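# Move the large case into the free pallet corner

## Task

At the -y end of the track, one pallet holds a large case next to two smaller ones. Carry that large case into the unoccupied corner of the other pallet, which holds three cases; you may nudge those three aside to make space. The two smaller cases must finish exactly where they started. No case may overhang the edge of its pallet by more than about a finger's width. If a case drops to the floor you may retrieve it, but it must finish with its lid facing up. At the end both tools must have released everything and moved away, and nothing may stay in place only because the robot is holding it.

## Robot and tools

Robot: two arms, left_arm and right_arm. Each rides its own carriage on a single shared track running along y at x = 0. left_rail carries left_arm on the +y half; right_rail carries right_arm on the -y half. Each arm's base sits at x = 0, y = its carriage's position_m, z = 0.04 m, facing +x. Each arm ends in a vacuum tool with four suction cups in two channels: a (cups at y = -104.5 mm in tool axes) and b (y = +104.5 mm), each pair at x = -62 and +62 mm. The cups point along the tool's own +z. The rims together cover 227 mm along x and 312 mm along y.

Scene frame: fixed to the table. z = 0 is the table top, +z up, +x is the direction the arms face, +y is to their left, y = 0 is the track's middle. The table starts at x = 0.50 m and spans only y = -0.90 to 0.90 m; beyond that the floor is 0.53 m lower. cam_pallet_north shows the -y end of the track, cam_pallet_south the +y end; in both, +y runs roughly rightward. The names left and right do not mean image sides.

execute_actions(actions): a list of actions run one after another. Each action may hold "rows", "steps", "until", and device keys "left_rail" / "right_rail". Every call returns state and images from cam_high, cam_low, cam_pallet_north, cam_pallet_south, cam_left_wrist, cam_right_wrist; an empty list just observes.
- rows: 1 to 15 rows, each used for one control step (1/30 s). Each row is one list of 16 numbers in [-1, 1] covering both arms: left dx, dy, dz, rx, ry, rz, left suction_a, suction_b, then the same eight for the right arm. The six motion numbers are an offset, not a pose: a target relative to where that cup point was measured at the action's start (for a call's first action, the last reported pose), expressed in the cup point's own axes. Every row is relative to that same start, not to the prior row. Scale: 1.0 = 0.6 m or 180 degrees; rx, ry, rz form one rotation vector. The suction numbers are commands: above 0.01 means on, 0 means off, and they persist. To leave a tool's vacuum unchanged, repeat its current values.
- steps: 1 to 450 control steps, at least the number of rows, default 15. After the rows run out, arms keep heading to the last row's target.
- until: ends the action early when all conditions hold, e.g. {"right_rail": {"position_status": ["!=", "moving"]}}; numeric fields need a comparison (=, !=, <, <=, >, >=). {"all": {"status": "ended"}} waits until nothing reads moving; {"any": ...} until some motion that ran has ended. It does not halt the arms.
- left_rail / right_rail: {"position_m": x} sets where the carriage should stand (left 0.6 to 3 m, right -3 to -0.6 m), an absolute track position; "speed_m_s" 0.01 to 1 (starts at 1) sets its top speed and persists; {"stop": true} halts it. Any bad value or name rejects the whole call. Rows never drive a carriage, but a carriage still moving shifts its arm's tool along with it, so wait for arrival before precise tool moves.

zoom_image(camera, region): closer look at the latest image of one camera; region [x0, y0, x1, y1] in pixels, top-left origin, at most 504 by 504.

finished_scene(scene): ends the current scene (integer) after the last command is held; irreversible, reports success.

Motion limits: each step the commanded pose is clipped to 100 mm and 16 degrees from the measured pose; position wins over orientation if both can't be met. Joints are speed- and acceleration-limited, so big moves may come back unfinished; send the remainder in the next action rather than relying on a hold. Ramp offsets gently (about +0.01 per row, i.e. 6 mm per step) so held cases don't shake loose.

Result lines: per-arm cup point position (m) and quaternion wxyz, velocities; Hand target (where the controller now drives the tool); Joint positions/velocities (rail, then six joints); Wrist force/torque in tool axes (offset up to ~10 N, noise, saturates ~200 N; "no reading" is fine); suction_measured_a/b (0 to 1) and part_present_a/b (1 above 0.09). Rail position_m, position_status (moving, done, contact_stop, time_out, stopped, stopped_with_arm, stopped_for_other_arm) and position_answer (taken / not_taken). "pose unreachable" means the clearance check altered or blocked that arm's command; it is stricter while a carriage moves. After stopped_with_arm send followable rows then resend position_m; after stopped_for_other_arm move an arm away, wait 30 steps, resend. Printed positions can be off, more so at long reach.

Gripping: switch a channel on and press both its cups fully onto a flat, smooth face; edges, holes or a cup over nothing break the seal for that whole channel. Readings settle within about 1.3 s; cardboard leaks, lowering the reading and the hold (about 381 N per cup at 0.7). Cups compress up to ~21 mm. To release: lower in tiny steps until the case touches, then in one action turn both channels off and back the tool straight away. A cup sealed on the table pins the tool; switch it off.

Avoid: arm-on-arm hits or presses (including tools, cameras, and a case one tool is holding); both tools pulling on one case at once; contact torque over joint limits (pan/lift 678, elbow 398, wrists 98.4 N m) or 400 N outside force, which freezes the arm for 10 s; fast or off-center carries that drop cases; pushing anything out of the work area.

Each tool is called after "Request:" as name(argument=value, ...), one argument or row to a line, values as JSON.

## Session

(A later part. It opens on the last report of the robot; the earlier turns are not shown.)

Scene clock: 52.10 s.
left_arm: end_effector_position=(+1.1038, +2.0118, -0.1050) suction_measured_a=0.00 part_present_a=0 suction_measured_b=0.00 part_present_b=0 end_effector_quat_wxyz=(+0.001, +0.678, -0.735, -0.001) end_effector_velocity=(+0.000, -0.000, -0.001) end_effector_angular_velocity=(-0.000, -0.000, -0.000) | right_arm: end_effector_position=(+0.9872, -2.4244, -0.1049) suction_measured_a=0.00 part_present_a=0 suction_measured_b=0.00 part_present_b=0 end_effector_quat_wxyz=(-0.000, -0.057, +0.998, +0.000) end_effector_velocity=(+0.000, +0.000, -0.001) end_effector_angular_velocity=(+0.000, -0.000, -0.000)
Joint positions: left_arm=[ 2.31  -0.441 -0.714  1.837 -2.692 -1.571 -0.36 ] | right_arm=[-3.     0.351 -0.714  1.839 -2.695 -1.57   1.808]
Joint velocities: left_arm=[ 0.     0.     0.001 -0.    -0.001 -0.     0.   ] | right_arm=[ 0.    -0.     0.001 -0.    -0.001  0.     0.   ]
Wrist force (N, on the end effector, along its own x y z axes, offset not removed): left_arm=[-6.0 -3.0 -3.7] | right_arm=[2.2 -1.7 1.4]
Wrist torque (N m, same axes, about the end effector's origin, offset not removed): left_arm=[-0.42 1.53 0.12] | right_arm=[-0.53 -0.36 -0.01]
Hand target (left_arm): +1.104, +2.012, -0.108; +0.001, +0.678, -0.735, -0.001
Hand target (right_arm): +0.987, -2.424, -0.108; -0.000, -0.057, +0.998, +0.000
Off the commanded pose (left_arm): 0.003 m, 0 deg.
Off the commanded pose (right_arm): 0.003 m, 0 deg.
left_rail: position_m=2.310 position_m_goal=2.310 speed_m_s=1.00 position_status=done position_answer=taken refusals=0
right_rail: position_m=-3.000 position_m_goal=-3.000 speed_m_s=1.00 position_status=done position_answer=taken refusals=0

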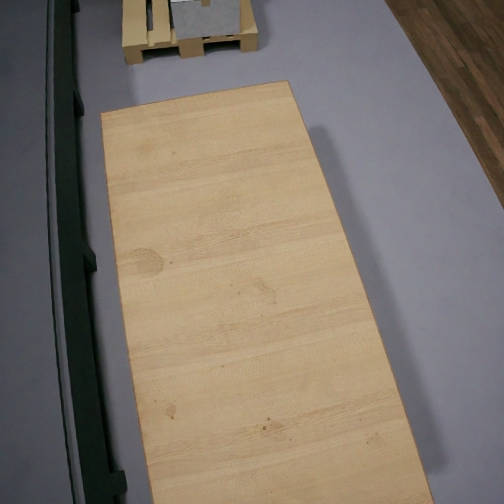

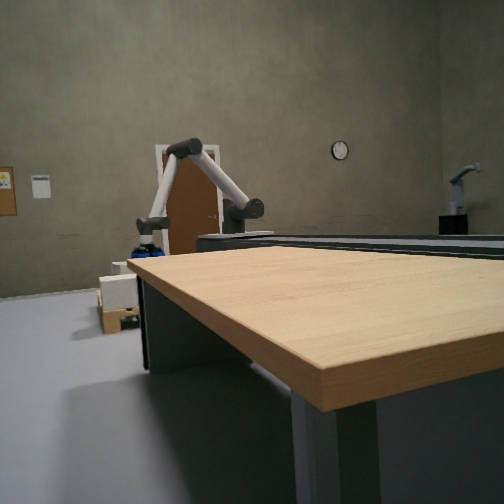

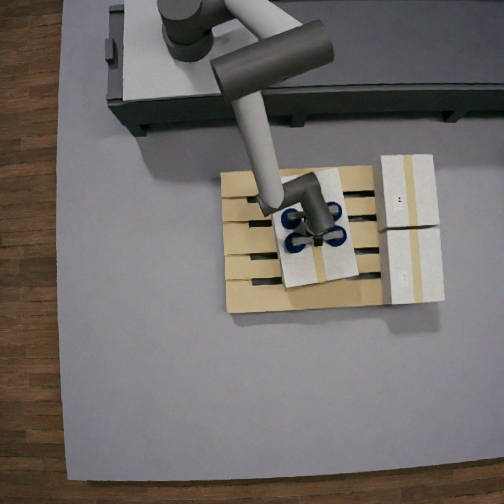

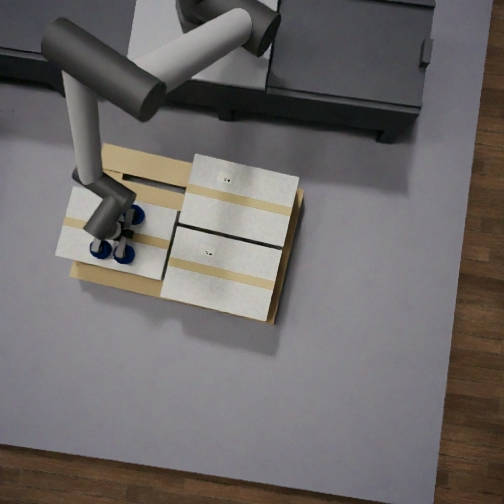

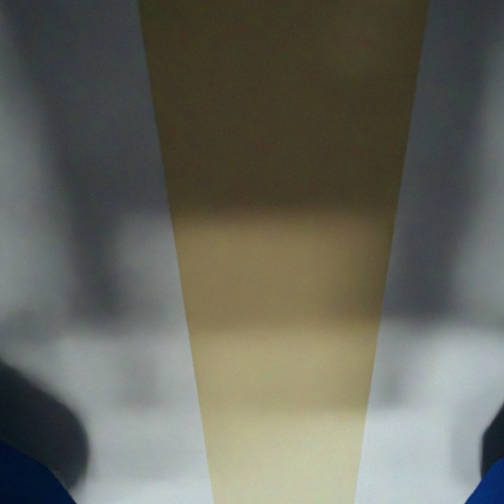

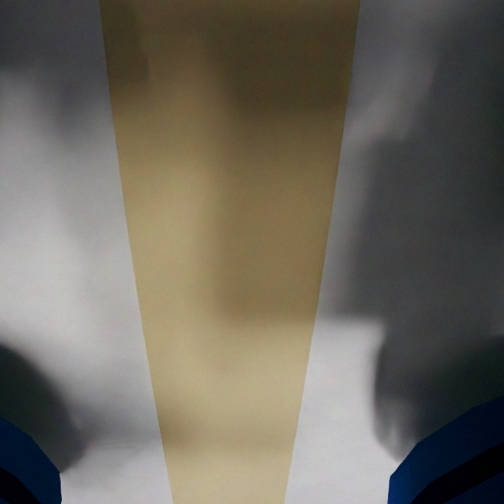

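Request:
execute_actions(
  actions=[
    {"rows": [[0,0,0.0133,0,0,0,1,1,0,0,0.0135,0,0,0,1,1]], "steps": 1},
  ],
)

Scene clock: 52.43 s.
left_arm: end_effector_position=(+1.1039, +2.0117, -0.1079) suction_measured_a=0.00 part_present_a=0 suction_measured_b=0.00 part_present_b=0 end_effector_quat_wxyz=(+0.001, +0.678, -0.735, -0.001) end_effector_velocity=(+0.000, -0.000, -0.002) end_effector_angular_velocity=(-0.000, -0.000, +0.000) | right_arm: end_effector_position=(+0.9873, -2.4243, -0.1080) suction_measured_a=0.00 part_present_a=0 suction_measured_b=0.00 part_present_b=0 end_effector_quat_wxyz=(-0.000, -0.057, +0.998, +0.000) end_effector_velocity=(+0.000, +0.000, -0.002) end_effector_angular_velocity=(+0.000, -0.000, -0.000)
Joint positions: left_arm=[ 2.31  -0.441 -0.71   1.837 -2.695 -1.571 -0.36 ] | right_arm=[-3.     0.351 -0.711  1.838 -2.698 -1.57   1.808]
Joint velocities: left_arm=[ 0.     0.     0.002 -0.    -0.002 -0.    -0.   ] | right_arm=[ 0.    -0.     0.003 -0.    -0.002  0.     0.   ]
Wrist force (N, on the end effector, along its own x y z axes, offset not removed): left_arm=[-8.4 -2.1 -2.8] | right_arm=[2.0 0.5 0.0]
Wrist torque (N m, same axes, about the end effector's origin, offset not removed): left_arm=[-0.27 1.88 0.21] | right_arm=[-0.66 -0.25 -0.01]
Hand target (left_arm): +1.104, +2.012, -0.113; +0.001, +0.678, -0.735, -0.001
Hand target (right_arm): +0.987, -2.424, -0.113; -0.000, -0.057, +0.998, +0.000
Off the commanded pose (left_arm): 0.005 m, 0 deg.
Off the commanded pose (right_arm): 0.005 m, 0 deg.
left_rail: position_m=2.310 position_m_goal=2.310 speed_m_s=1.00 position_status=done position_answer=taken refusals=0
right_rail: position_m=-3.000 position_m_goal=-3.000 speed_m_s=1.00 position_status=done position_answer=taken refusals=0

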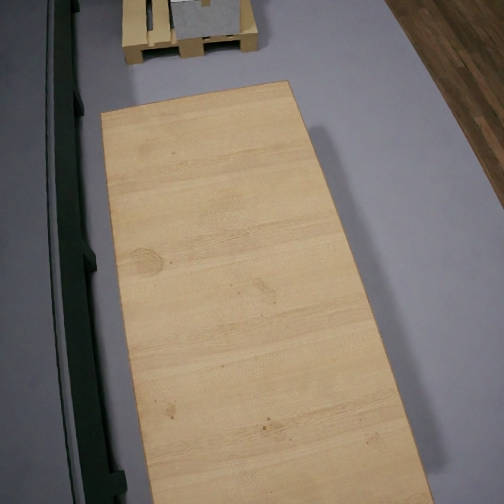

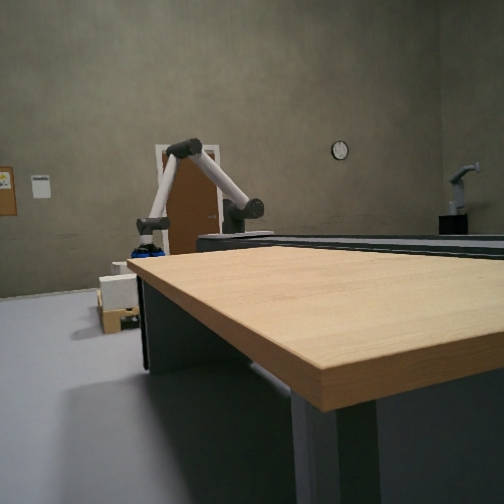

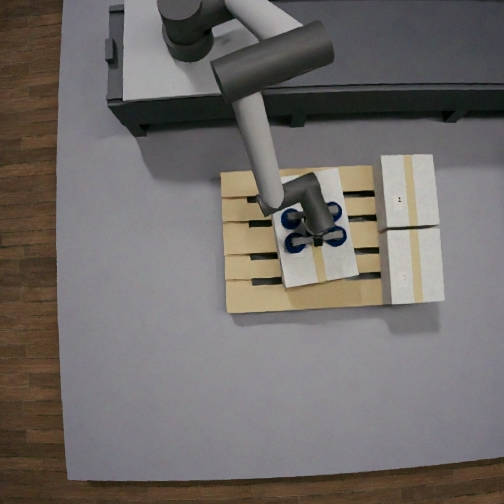

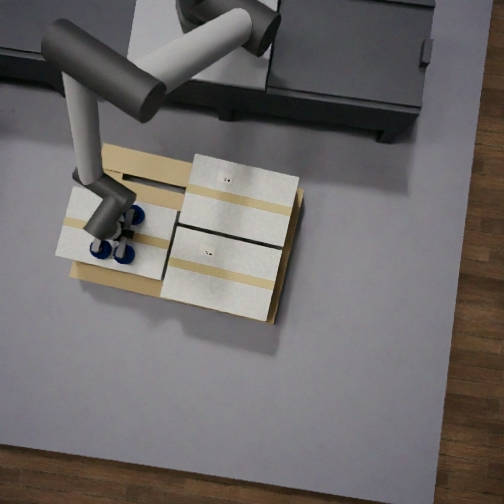

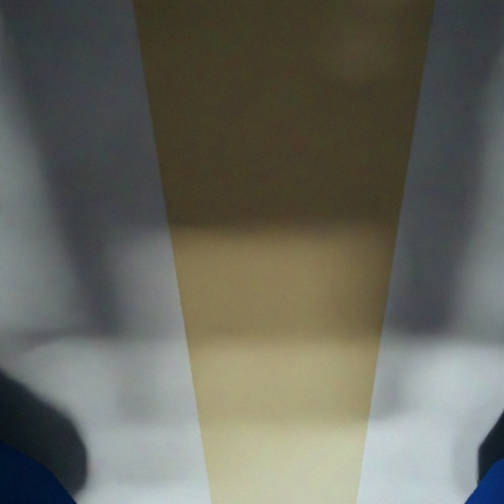

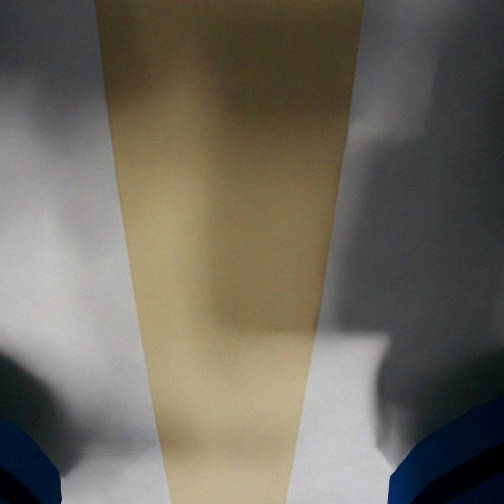

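Request:
execute_actions(
  actions=[
    {"rows": [[0,0,0.0168,0,0,0,1,1,0,0,0.0167,0,0,0,1,1]], "steps": 1},
  ],
)

Scene clock: 52.87 s.
left_arm: end_effector_position=(+1.1038, +2.0118, -0.1129) suction_measured_a=0.00 part_present_a=0 suction_measured_b=0.00 part_present_b=0 end_effector_quat_wxyz=(+0.001, +0.678, -0.735, -0.001) end_effector_velocity=(+0.000, -0.000, -0.002) end_effector_angular_velocity=(-0.000, -0.000, -0.000) | right_arm: end_effector_position=(+0.9872, -2.4244, -0.1129) suction_measured_a=0.00 part_present_a=0 suction_measured_b=0.00 part_present_b=0 end_effector_quat_wxyz=(-0.000, -0.057, +0.998, +0.000) end_effector_velocity=(+0.000, +0.000, -0.002) end_effector_angular_velocity=(+0.000, -0.000, -0.000)
Joint positions: left_arm=[ 2.31  -0.441 -0.705  1.836 -2.7   -1.571 -0.36 ] | right_arm=[-3.     0.351 -0.705  1.838 -2.702 -1.57   1.808]
Joint velocities: left_arm=[ 0.    -0.     0.002 -0.    -0.002  0.     0.   ] | right_arm=[ 0.    -0.     0.002 -0.    -0.002  0.    -0.   ]
Wrist force (N, on the end effector, along its own x y z axes, offset not removed): left_arm=[-8.1 -2.4 -1.8] | right_arm=[-1.8 7.2 -0.4]
Wrist torque (N m, same axes, about the end effector's origin, offset not removed): left_arm=[-0.26 1.90 0.15] | right_arm=[0.30 0.38 0.04]
Hand target (left_arm): +1.104, +2.012, -0.118; +0.001, +0.678, -0.735, -0.001
Hand target (right_arm): +0.987, -2.424, -0.118; -0.000, -0.057, +0.998, +0.000
Off the commanded pose (left_arm): 0.005 m, 0 deg.
Off the commanded pose (right_arm): 0.005 m, 0 deg.
left_rail: position_m=2.310 position_m_goal=2.310 speed_m_s=1.00 position_status=done position_answer=taken refusals=0
right_rail: position_m=-3.000 position_m_goal=-3.000 speed_m_s=1.00 position_status=done position_answer=taken refusals=0

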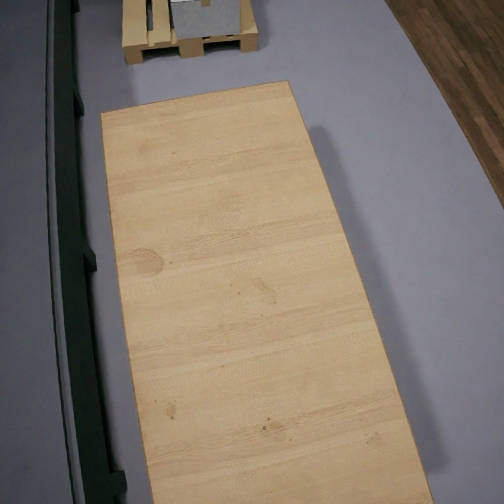

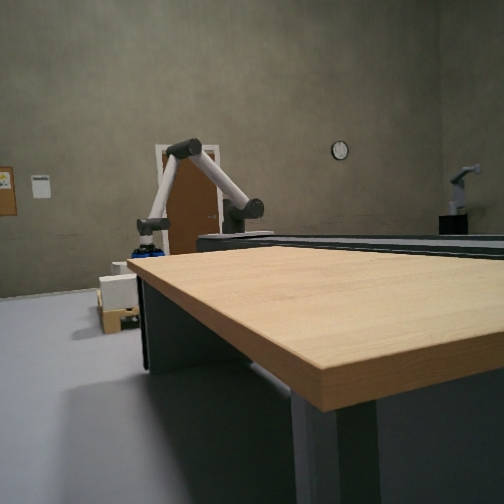

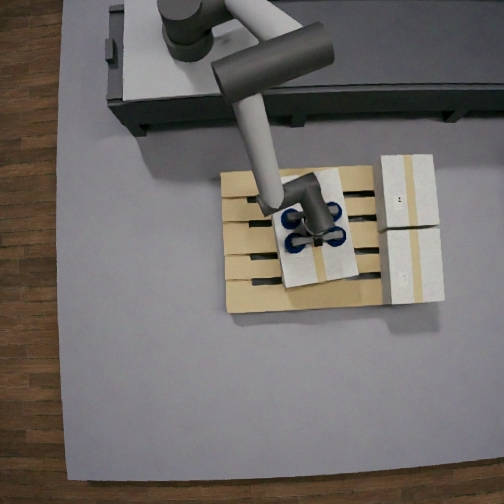

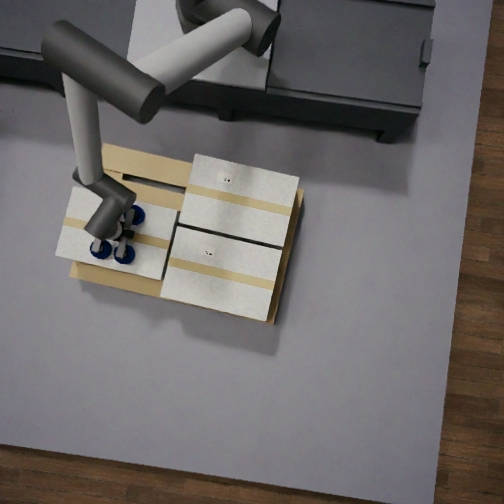

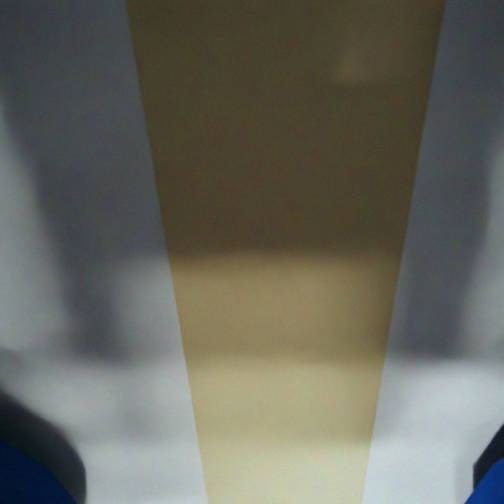

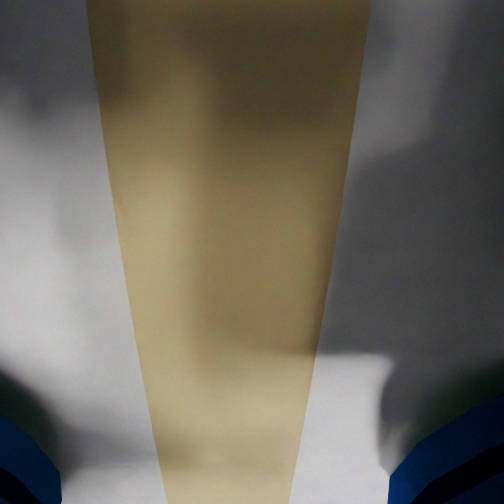

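Request:
execute_actions(
  actions=[
    {"rows": [[0,0,0.0168,0,0,0,1,1,0,0,0.0168,0,0,0,1,1]], "steps": 1},
  ],
)

Scene clock: 53.13 s.
left_arm: end_effector_position=(+1.1038, +2.0117, -0.1176) suction_measured_a=0.00 part_present_a=0 suction_measured_b=0.00 part_present_b=0 end_effector_quat_wxyz=(+0.001, +0.678, -0.735, -0.001) end_effector_velocity=(+0.000, -0.000, -0.005) end_effector_angular_velocity=(-0.000, -0.000, -0.000) | right_arm: end_effector_position=(+0.9873, -2.4244, -0.1176) suction_measured_a=0.00 part_present_a=0 suction_measured_b=0.00 part_present_b=0 end_effector_quat_wxyz=(-0.000, -0.057, +0.998, +0.000) end_effector_velocity=(+0.000, +0.000, -0.005) end_effector_angular_velocity=(+0.000, -0.000, -0.000)
Joint positions: left_arm=[ 2.31  -0.441 -0.7    1.835 -2.704 -1.571 -0.36 ] | right_arm=[-3.     0.351 -0.7    1.837 -2.707 -1.57   1.808]
Joint velocities: left_arm=[ 0.    -0.     0.006 -0.001 -0.005  0.     0.   ] | right_arm=[ 0.    -0.     0.006 -0.001 -0.005  0.     0.   ]
Wrist force (N, on the end effector, along its own x y z axes, offset not removed): left_arm=[-7.4 -0.4 -3.6] | right_arm=[-4.3 2.4 1.6]
Wrist torque (N m, same axes, about the end effector's origin, offset not removed): left_arm=[-0.06 1.81 0.16] | right_arm=[-0.12 0.63 0.26]
Hand target (left_arm): +1.104, +2.012, -0.123; +0.001, +0.678, -0.735, -0.001
Hand target (right_arm): +0.987, -2.424, -0.123; -0.000, -0.057, +0.998, +0.000
Off the commanded pose (left_arm): 0.005 m, 0 deg.
Off the commanded pose (right_arm): 0.005 m, 0 deg.
left_rail: position_m=2.310 position_m_goal=2.310 speed_m_s=1.00 position_status=done position_answer=taken refusals=0
right_rail: position_m=-3.000 position_m_goal=-3.000 speed_m_s=1.00 position_status=done position_answer=taken refusals=0

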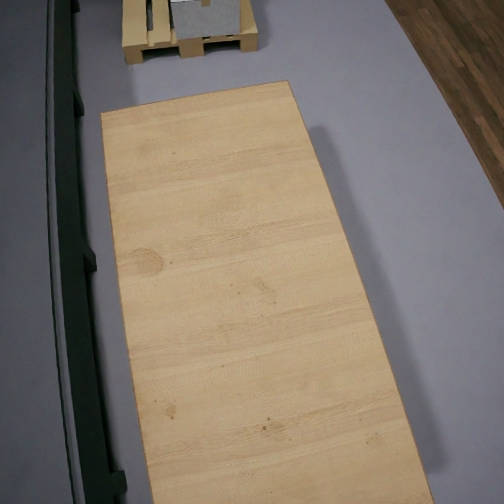

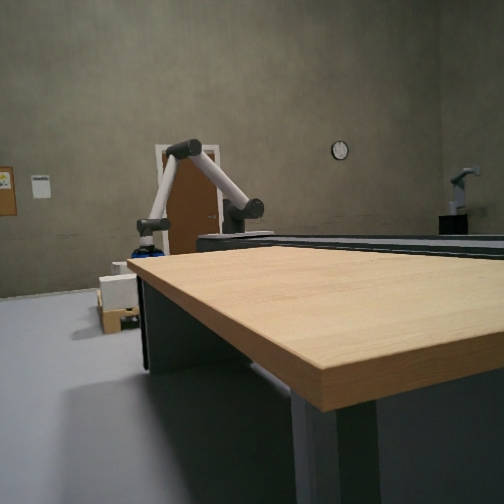

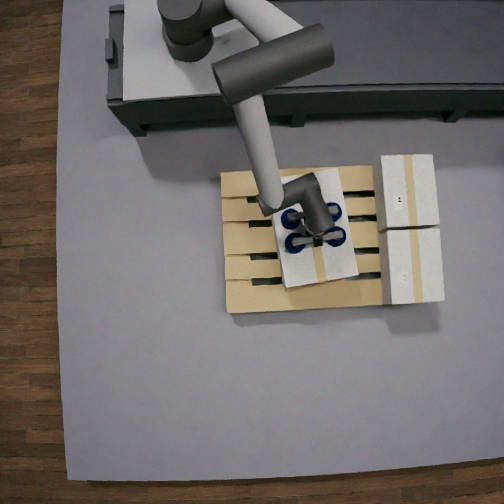

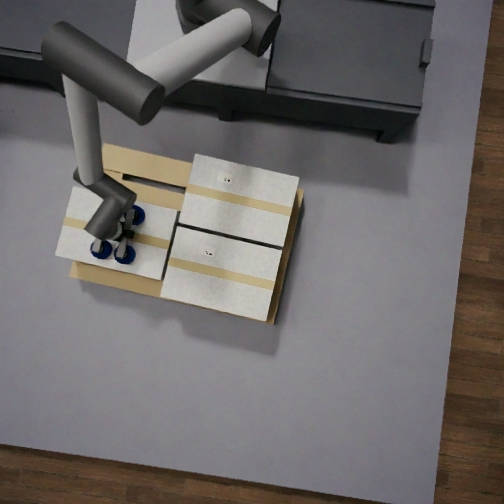

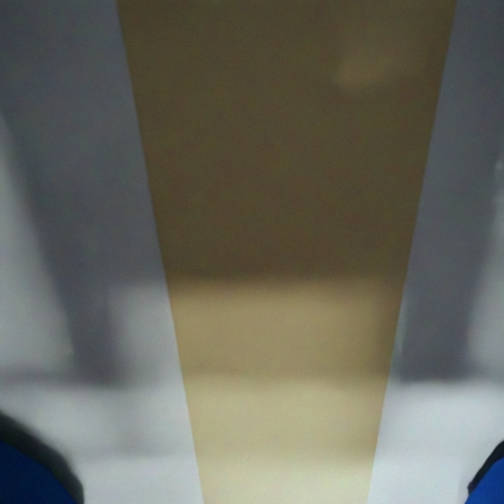

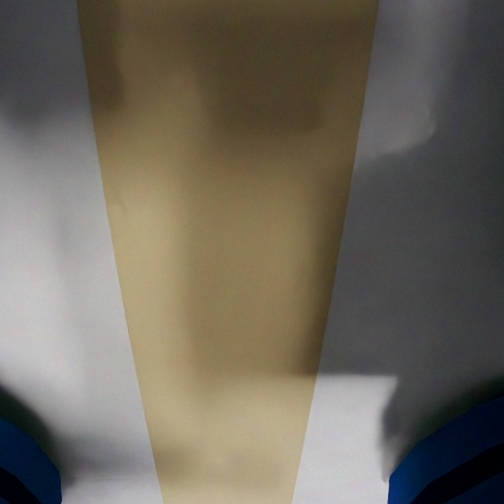

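Request:
execute_actions(
  actions=[
    {"rows": [[0,0,0.0157,0,0,0,1,1,0,0,0.0157,0,0,0,1,1]], "steps": 1},
  ],
)

Scene clock: 53.50 s.
left_arm: end_effector_position=(+1.1037, +2.0119, -0.1229) suction_measured_a=0.85 part_present_a=1 suction_measured_b=0.83 part_present_b=1 end_effector_quat_wxyz=(+0.001, +0.678, -0.735, -0.001) end_effector_velocity=(+0.005, -0.006, +0.002) end_effector_angular_velocity=(-0.017, -0.009, -0.000) | right_arm: end_effector_position=(+0.9881, -2.4244, -0.1224) suction_measured_a=0.53 part_present_a=1 suction_measured_b=0.50 part_present_b=1 end_effector_quat_wxyz=(+0.001, -0.057, +0.998, +0.000) end_effector_velocity=(+0.004, +0.006, +0.001) end_effector_angular_velocity=(+0.014, -0.006, +0.001)
Joint positions: left_arm=[ 2.31  -0.44  -0.694  1.834 -2.709 -1.572 -0.36 ] | right_arm=[-3.     0.351 -0.695  1.835 -2.713 -1.571  1.808]
Joint velocities: left_arm=[ 0.    -0.     0.001 -0.004 -0.012 -0.012  0.   ] | right_arm=[ 0.     0.001  0.002 -0.004 -0.008  0.011  0.   ]
Wrist force (N, on the end effector, along its own x y z axes, offset not removed): left_arm=[32.4 5.3 0.6] | right_arm=[-80.9 -8.1 -9.3]
Wrist torque (N m, same axes, about the end effector's origin, offset not removed): left_arm=[-3.14 8.62 1.69] | right_arm=[-3.31 -9.16 -1.20]
Hand target (left_arm): +1.104, +2.012, -0.127; +0.001, +0.678, -0.735, -0.001
Hand target (right_arm): +0.987, -2.424, -0.127; -0.000, -0.057, +0.998, +0.000
Off the commanded pose (left_arm): 0.004 m, 0 deg.
Off the commanded pose (right_arm): 0.005 m, 0 deg.
left_rail: position_m=2.310 position_m_goal=2.310 speed_m_s=1.00 position_status=done position_answer=taken refusals=0
right_rail: position_m=-3.000 position_m_goal=-3.000 speed_m_s=1.00 position_status=done position_answer=taken refusals=0

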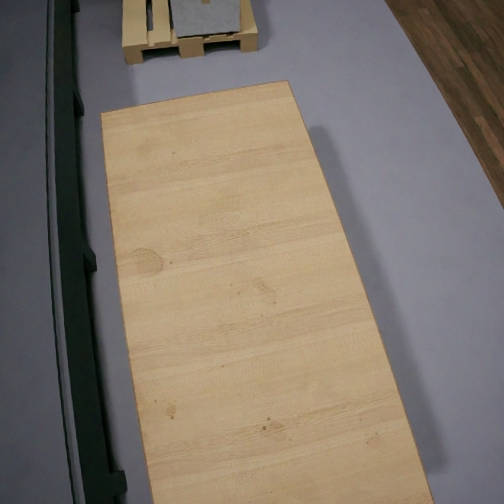

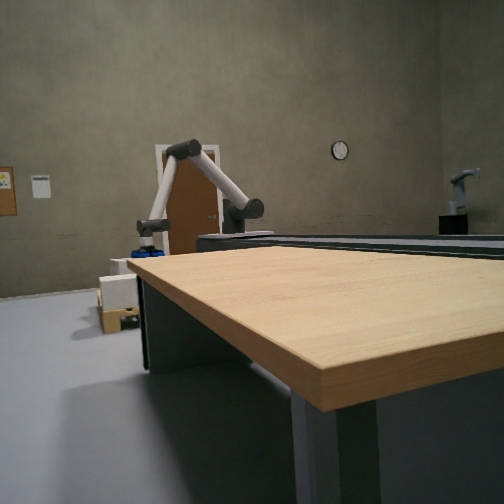

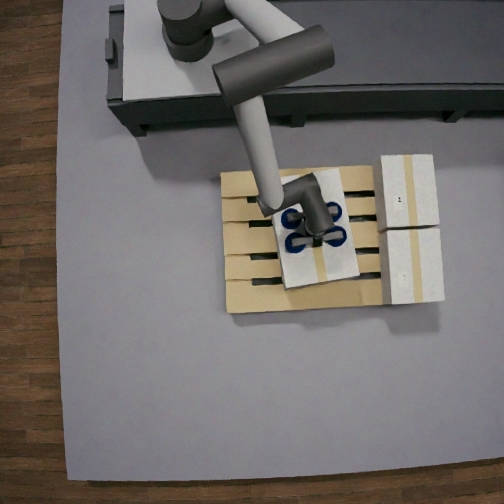

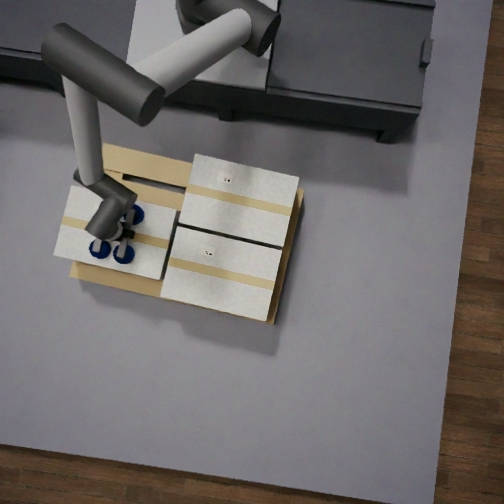

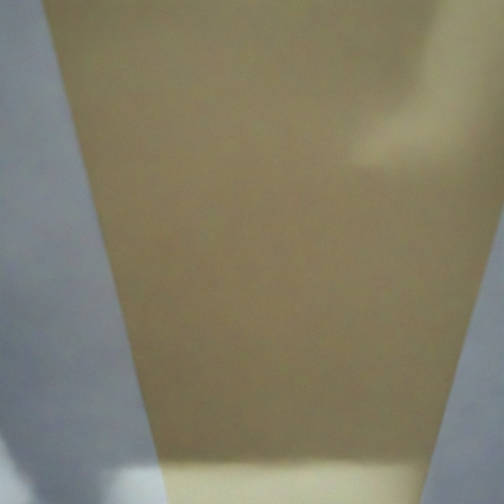

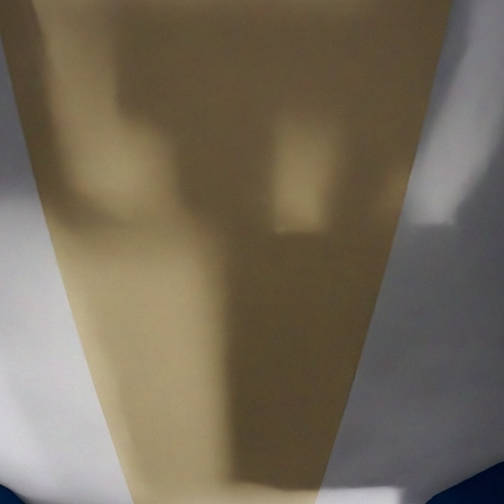

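Request:
execute_actions(
  actions=[
    {"rows": [[0,-0.1433,-0.0082,0,0,0,1,1,0,0,-0.45,0,0,0,1,1]], "steps": 1},
  ],
)

Scene clock: 54.13 s.
left_arm: end_effector_position=(+1.1039, +2.0119, -0.1270) suction_measured_a=1.00 part_present_a=1 suction_measured_b=1.00 part_present_b=1 end_effector_quat_wxyz=(+0.001, +0.678, -0.735, -0.001) end_effector_velocity=(+0.004, -0.002, -0.002) end_effector_angular_velocity=(-0.000, -0.000, +0.000) | right_arm: end_effector_position=(+0.9872, -2.4244, -0.1270) suction_measured_a=0.95 part_present_a=1 suction_measured_b=0.95 part_present_b=1 end_effector_quat_wxyz=(-0.000, -0.057, +0.998, +0.000) end_effector_velocity=(+0.002, +0.001, +0.005) end_effector_angular_velocity=(+0.002, -0.004, -0.000)
Joint positions: left_arm=[ 2.31  -0.44  -0.69   1.833 -2.713 -1.571 -0.36 ] | right_arm=[-3.     0.351 -0.69   1.835 -2.715 -1.57   1.808]
Joint velocities: left_arm=[ 0.    -0.     0.004 -0.008  0.003 -0.    -0.   ] | right_arm=[ 0.     0.    -0.005  0.     0.     0.     0.   ]
Wrist force (N, on the end effector, along its own x y z axes, offset not removed): left_arm=[-6.0 -0.5 13.7] | right_arm=[-4.4 2.5 19.7]
Wrist torque (N m, same axes, about the end effector's origin, offset not removed): left_arm=[-1.56 4.32 0.09] | right_arm=[-0.29 -7.20 -0.19]
Hand target (left_arm): +1.182, +2.008, -0.112; -0.001, +0.678, -0.735, +0.002
Hand target (right_arm): +0.988, -2.424, -0.034; +0.002, -0.057, +0.998, +0.001
Off the commanded pose (left_arm): 0.086 m, 0 deg.
Off the commanded pose (right_arm): 0.275 m, 0 deg; position clipped at the last step of the last action.
left_rail: position_m=2.310 position_m_goal=2.310 speed_m_s=1.00 position_status=done position_answer=taken refusals=0
right_rail: position_m=-3.000 position_m_goal=-3.000 speed_m_s=1.00 position_status=done position_answer=taken refusals=0

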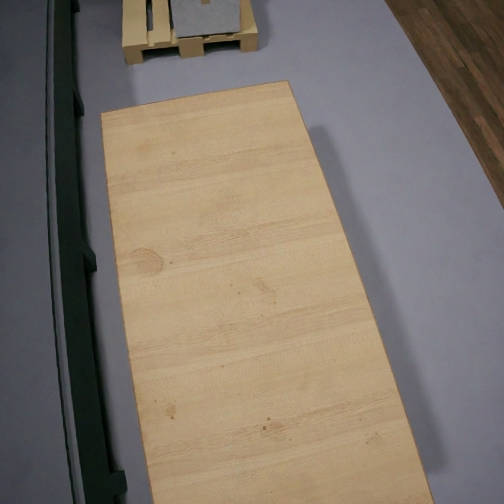

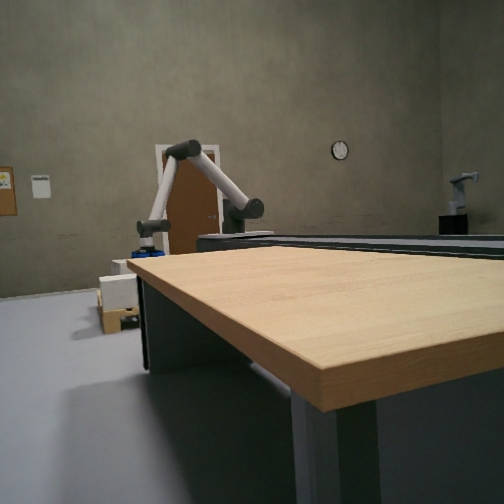

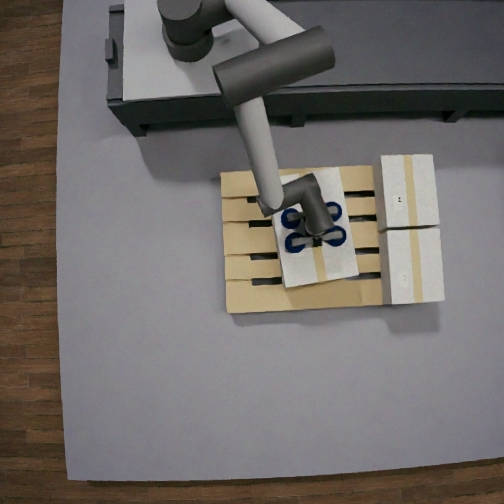

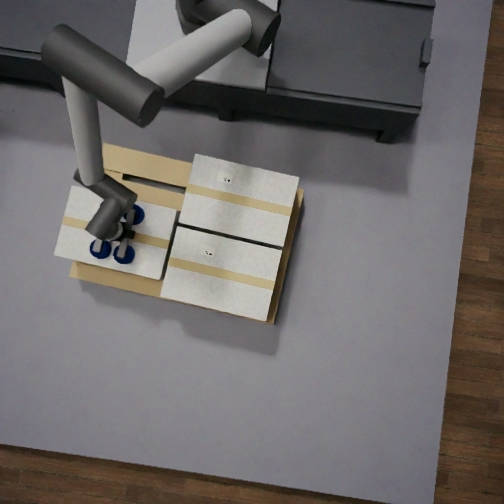

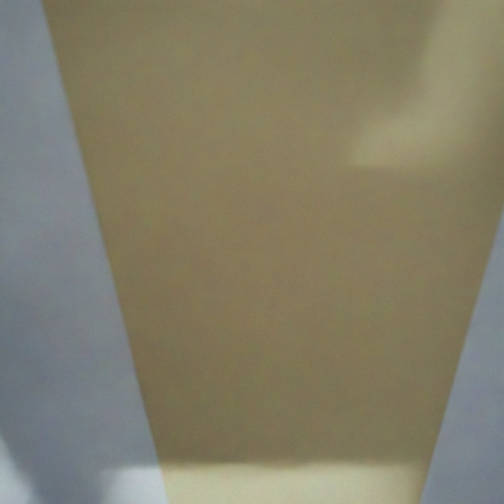

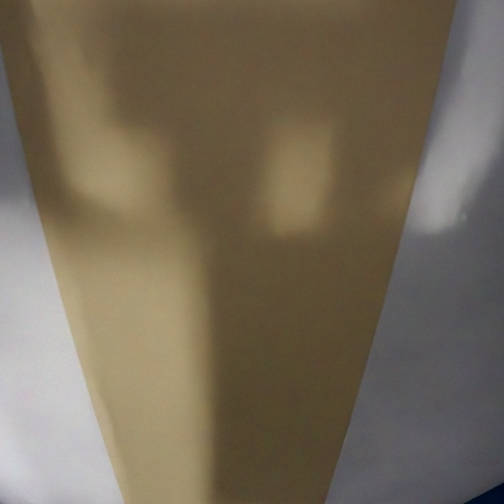

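Request:
execute_actions(
  actions=[
    {"rows": [[0.0001,-0.1430,-0.015,0,0,0,1,1,0,0,-0.4617,0,0,0,1,1]], "steps": 1},
  ],
)

Scene clock: 55.20 s.
left_arm: end_effector_position=(+1.1823, +2.0083, -0.1121) suction_measured_a=1.00 part_present_a=1 suction_measured_b=1.00 part_present_b=1 end_effector_quat_wxyz=(-0.001, +0.678, -0.735, +0.002) end_effector_velocity=(+0.001, -0.000, -0.002) end_effector_angular_velocity=(+0.001, +0.002, -0.000) | right_arm: end_effector_position=(+0.9877, -2.4237, -0.0335) suction_measured_a=0.95 part_present_a=1 suction_measured_b=0.95 part_present_b=1 end_effector_quat_wxyz=(+0.002, -0.057, +0.998, +0.001) end_effector_velocity=(+0.000, +0.000, +0.008) end_effector_angular_velocity=(+0.000, -0.000, +0.000)
Joint positions: left_arm=[ 2.31  -0.415 -0.663  1.712 -2.625 -1.571 -0.335] | right_arm=[-3.     0.351 -0.79   1.846 -2.632 -1.571  1.809]
Joint velocities: left_arm=[ 0.     0.     0.002 -0.003  0.003 -0.     0.   ] | right_arm=[ 0.     0.    -0.008 -0.     0.008  0.    -0.   ]
Wrist force (N, on the end effector, along its own x y z axes, offset not removed): left_arm=[-3.7 -0.2 11.8] | right_arm=[7.9 -2.7 18.2]
Wrist torque (N m, same axes, about the end effector's origin, offset not removed): left_arm=[-1.72 4.26 0.15] | right_arm=[-1.36 -8.16 0.01]
Hand target (left_arm): +1.189, +2.005, -0.118; +0.001, +0.678, -0.735, -0.001
Hand target (right_arm): +0.988, -2.424, +0.061; +0.002, -0.057, +0.998, +0.001
Off the commanded pose (left_arm): 0.010 m, 0 deg.
Off the commanded pose (right_arm): 0.184 m, 0 deg; position clipped at the last step of the last action.
left_rail: position_m=2.310 position_m_goal=2.310 speed_m_s=1.00 position_status=done position_answer=taken refusals=0
right_rail: position_m=-3.000 position_m_goal=-3.000 speed_m_s=1.00 position_status=done position_answer=taken refusals=0

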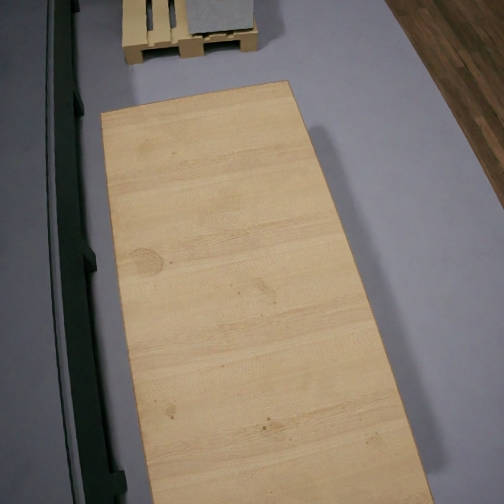

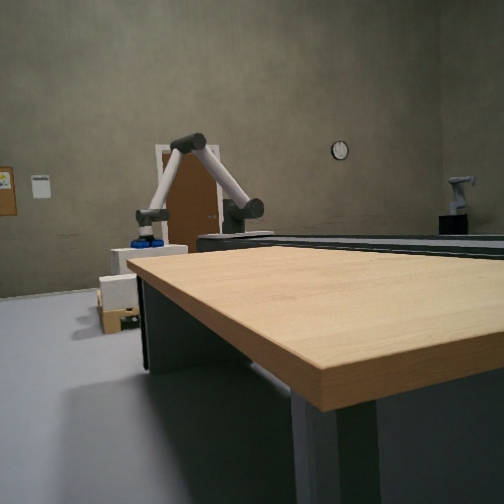

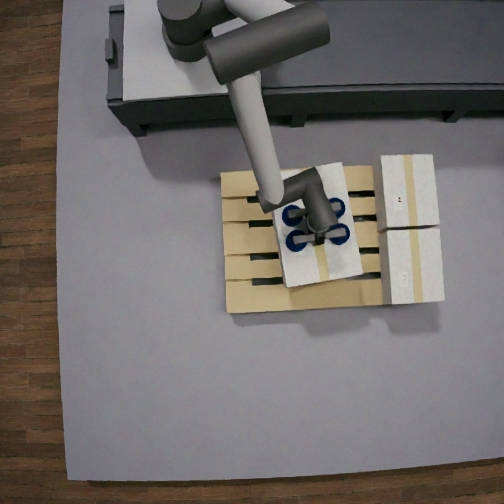

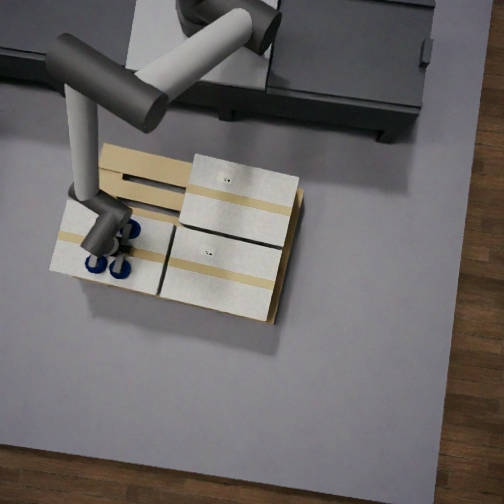

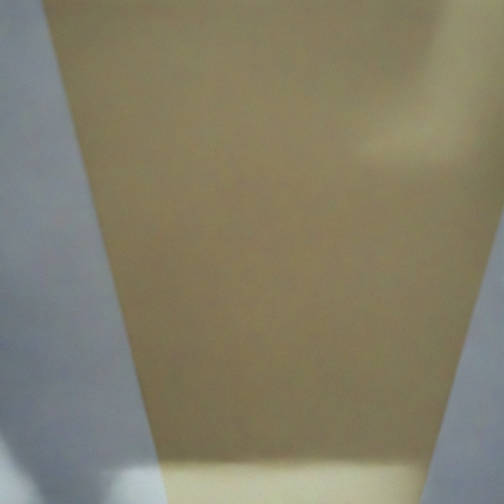

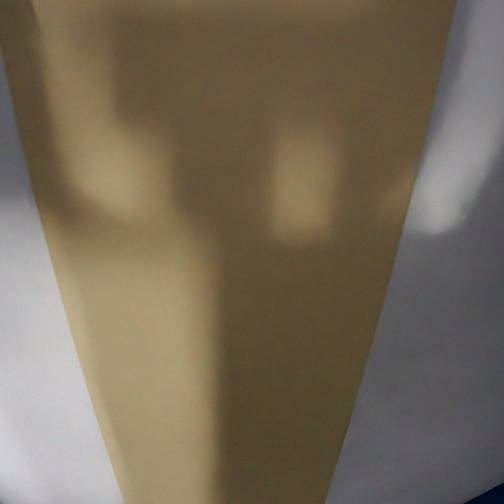

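Request:
zoom_image(
  camera="cam_pallet_south",
  region=[40, 180, 220, 320],
)

Region (40, 180, 220, 320) of cam_pallet_south's 504x504 image, scaled by 2.800, with more detail than that image has.

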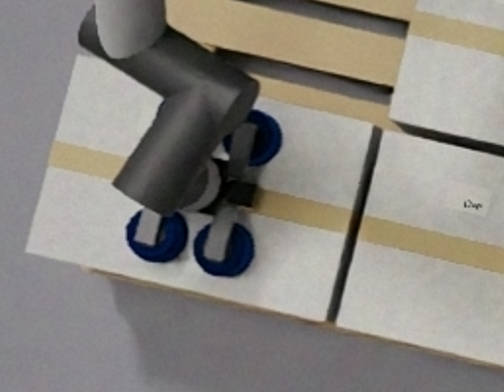

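Request:
execute_actions(
  actions=[
    {"rows": [[0.0047,-0.0123,0.0265,0.001,0.001,0,1,1,0,0,-0.3225,0.0006,0.0013,0.0002,1,1]], "steps": 1},
  ],
)

Scene clock: 57.17 s.
left_arm: end_effector_position=(+1.1892, +2.0051, -0.1180) suction_measured_a=1.00 part_present_a=1 suction_measured_b=1.00 part_present_b=1 end_effector_quat_wxyz=(+0.001, +0.678, -0.735, -0.001) end_effector_velocity=(-0.001, +0.000, -0.003) end_effector_angular_velocity=(+0.001, +0.002, +0.000) | right_arm: end_effector_position=(+0.9875, -2.4235, +0.0610) suction_measured_a=0.95 part_present_a=1 suction_measured_b=0.95 part_present_b=1 end_effector_quat_wxyz=(+0.002, -0.057, +0.998, +0.001) end_effector_velocity=(-0.001, -0.000, +0.008) end_effector_angular_velocity=(-0.000, -0.000, -0.000)
Joint positions: left_arm=[ 2.31  -0.415 -0.653  1.695 -2.611 -1.571 -0.335] | right_arm=[-3.     0.352 -0.886  1.843 -2.531 -1.57   1.809]
Joint velocities: left_arm=[ 0.     0.     0.002  0.    -0.    -0.    -0.   ] | right_arm=[ 0.     0.    -0.008  0.     0.008 -0.    -0.   ]
Wrist force (N, on the end effector, along its own x y z axes, offset not removed): left_arm=[-6.4 -2.9 13.6] | right_arm=[1.9 -2.3 20.0]
Wrist torque (N m, same axes, about the end effector's origin, offset not removed): left_arm=[-2.03 4.63 0.16] | right_arm=[-1.18 -7.14 0.26]
Hand target (left_arm): +1.189, +2.005, -0.128; -0.001, +0.678, -0.735, +0.004
Hand target (right_arm): +0.987, -2.424, +0.156; +0.002, -0.056, +0.998, +0.000
Off the commanded pose (left_arm): 0.010 m, 1 deg.
Off the commanded pose (right_arm): 0.099 m, 0 deg.
left_rail: position_m=2.310 position_m_goal=2.310 speed_m_s=1.00 position_status=done position_answer=taken refusals=0
right_rail: position_m=-3.000 position_m_goal=-3.000 speed_m_s=1.00 position_status=done position_answer=taken refusals=0

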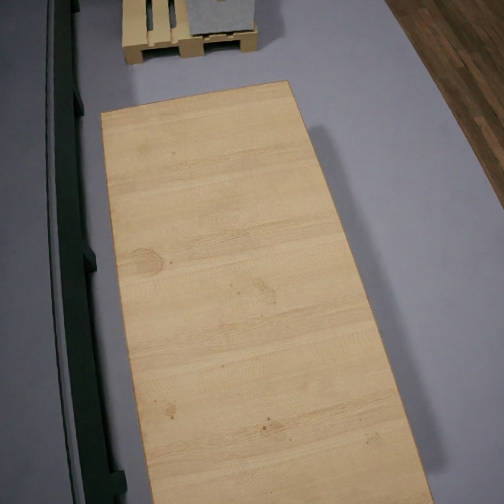

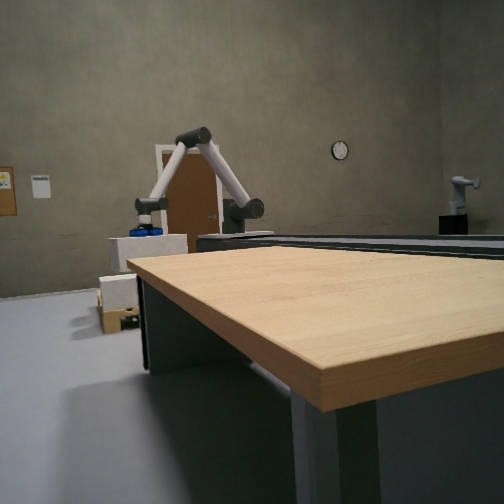

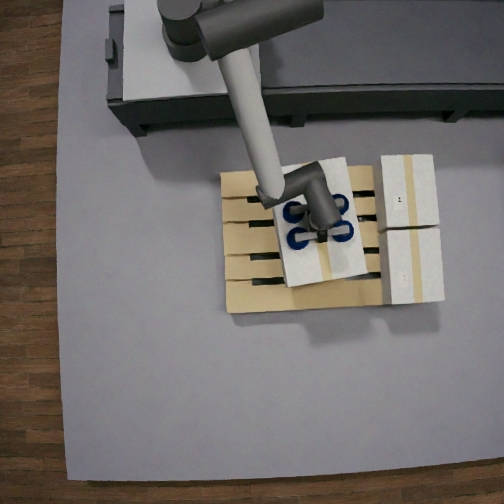

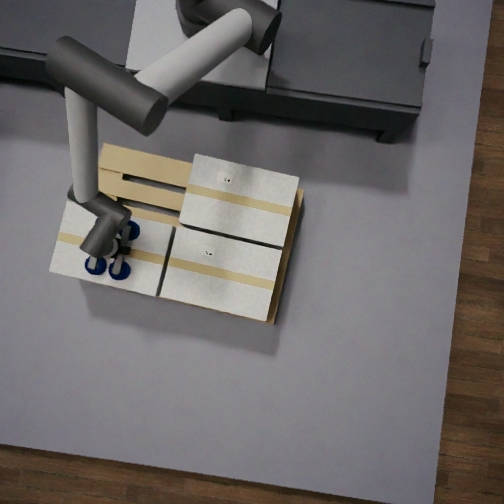

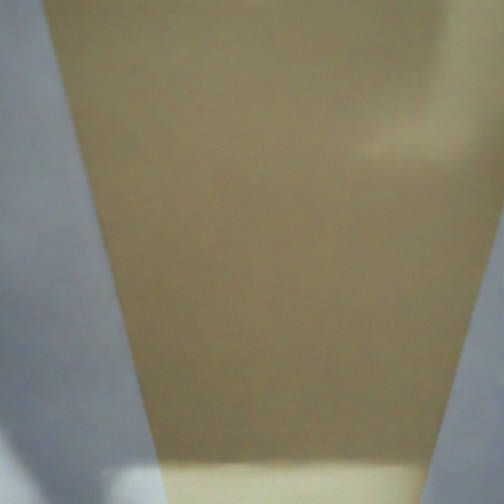

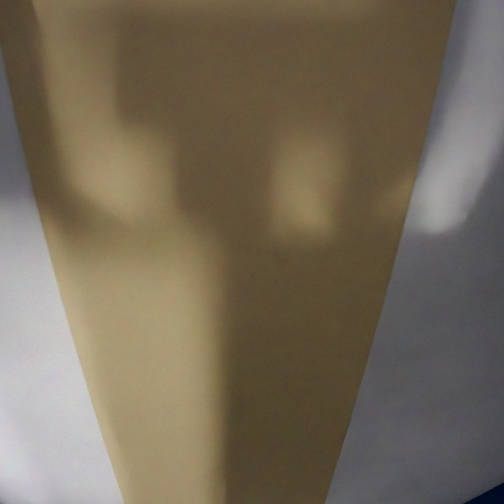

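Request:
zoom_image(
  camera="cam_pallet_south",
  region=[130, 200, 230, 320],
)

Request:
zoom_image(
  camera="cam_pallet_south",
  region=[40, 220, 140, 310],
)

Region (130, 200, 230, 320) of cam_pallet_south's 504x504 image, scaled by 4.200, with more detail than that image has.

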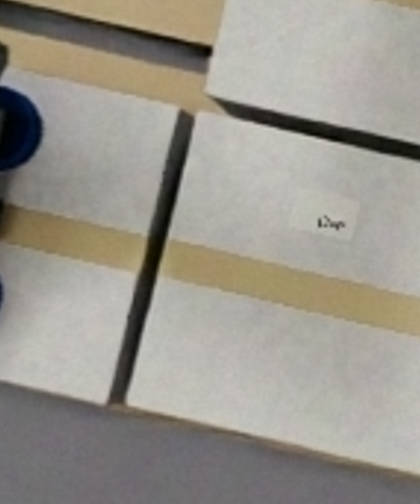

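Region (40, 220, 140, 310) of cam_pallet_south's 504x504 image, scaled by 5.040, with more detail than that image has; it fills the top 454 rows of this view, and the rest is white.

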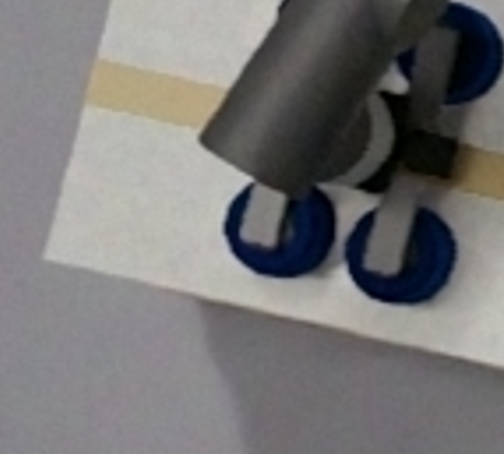

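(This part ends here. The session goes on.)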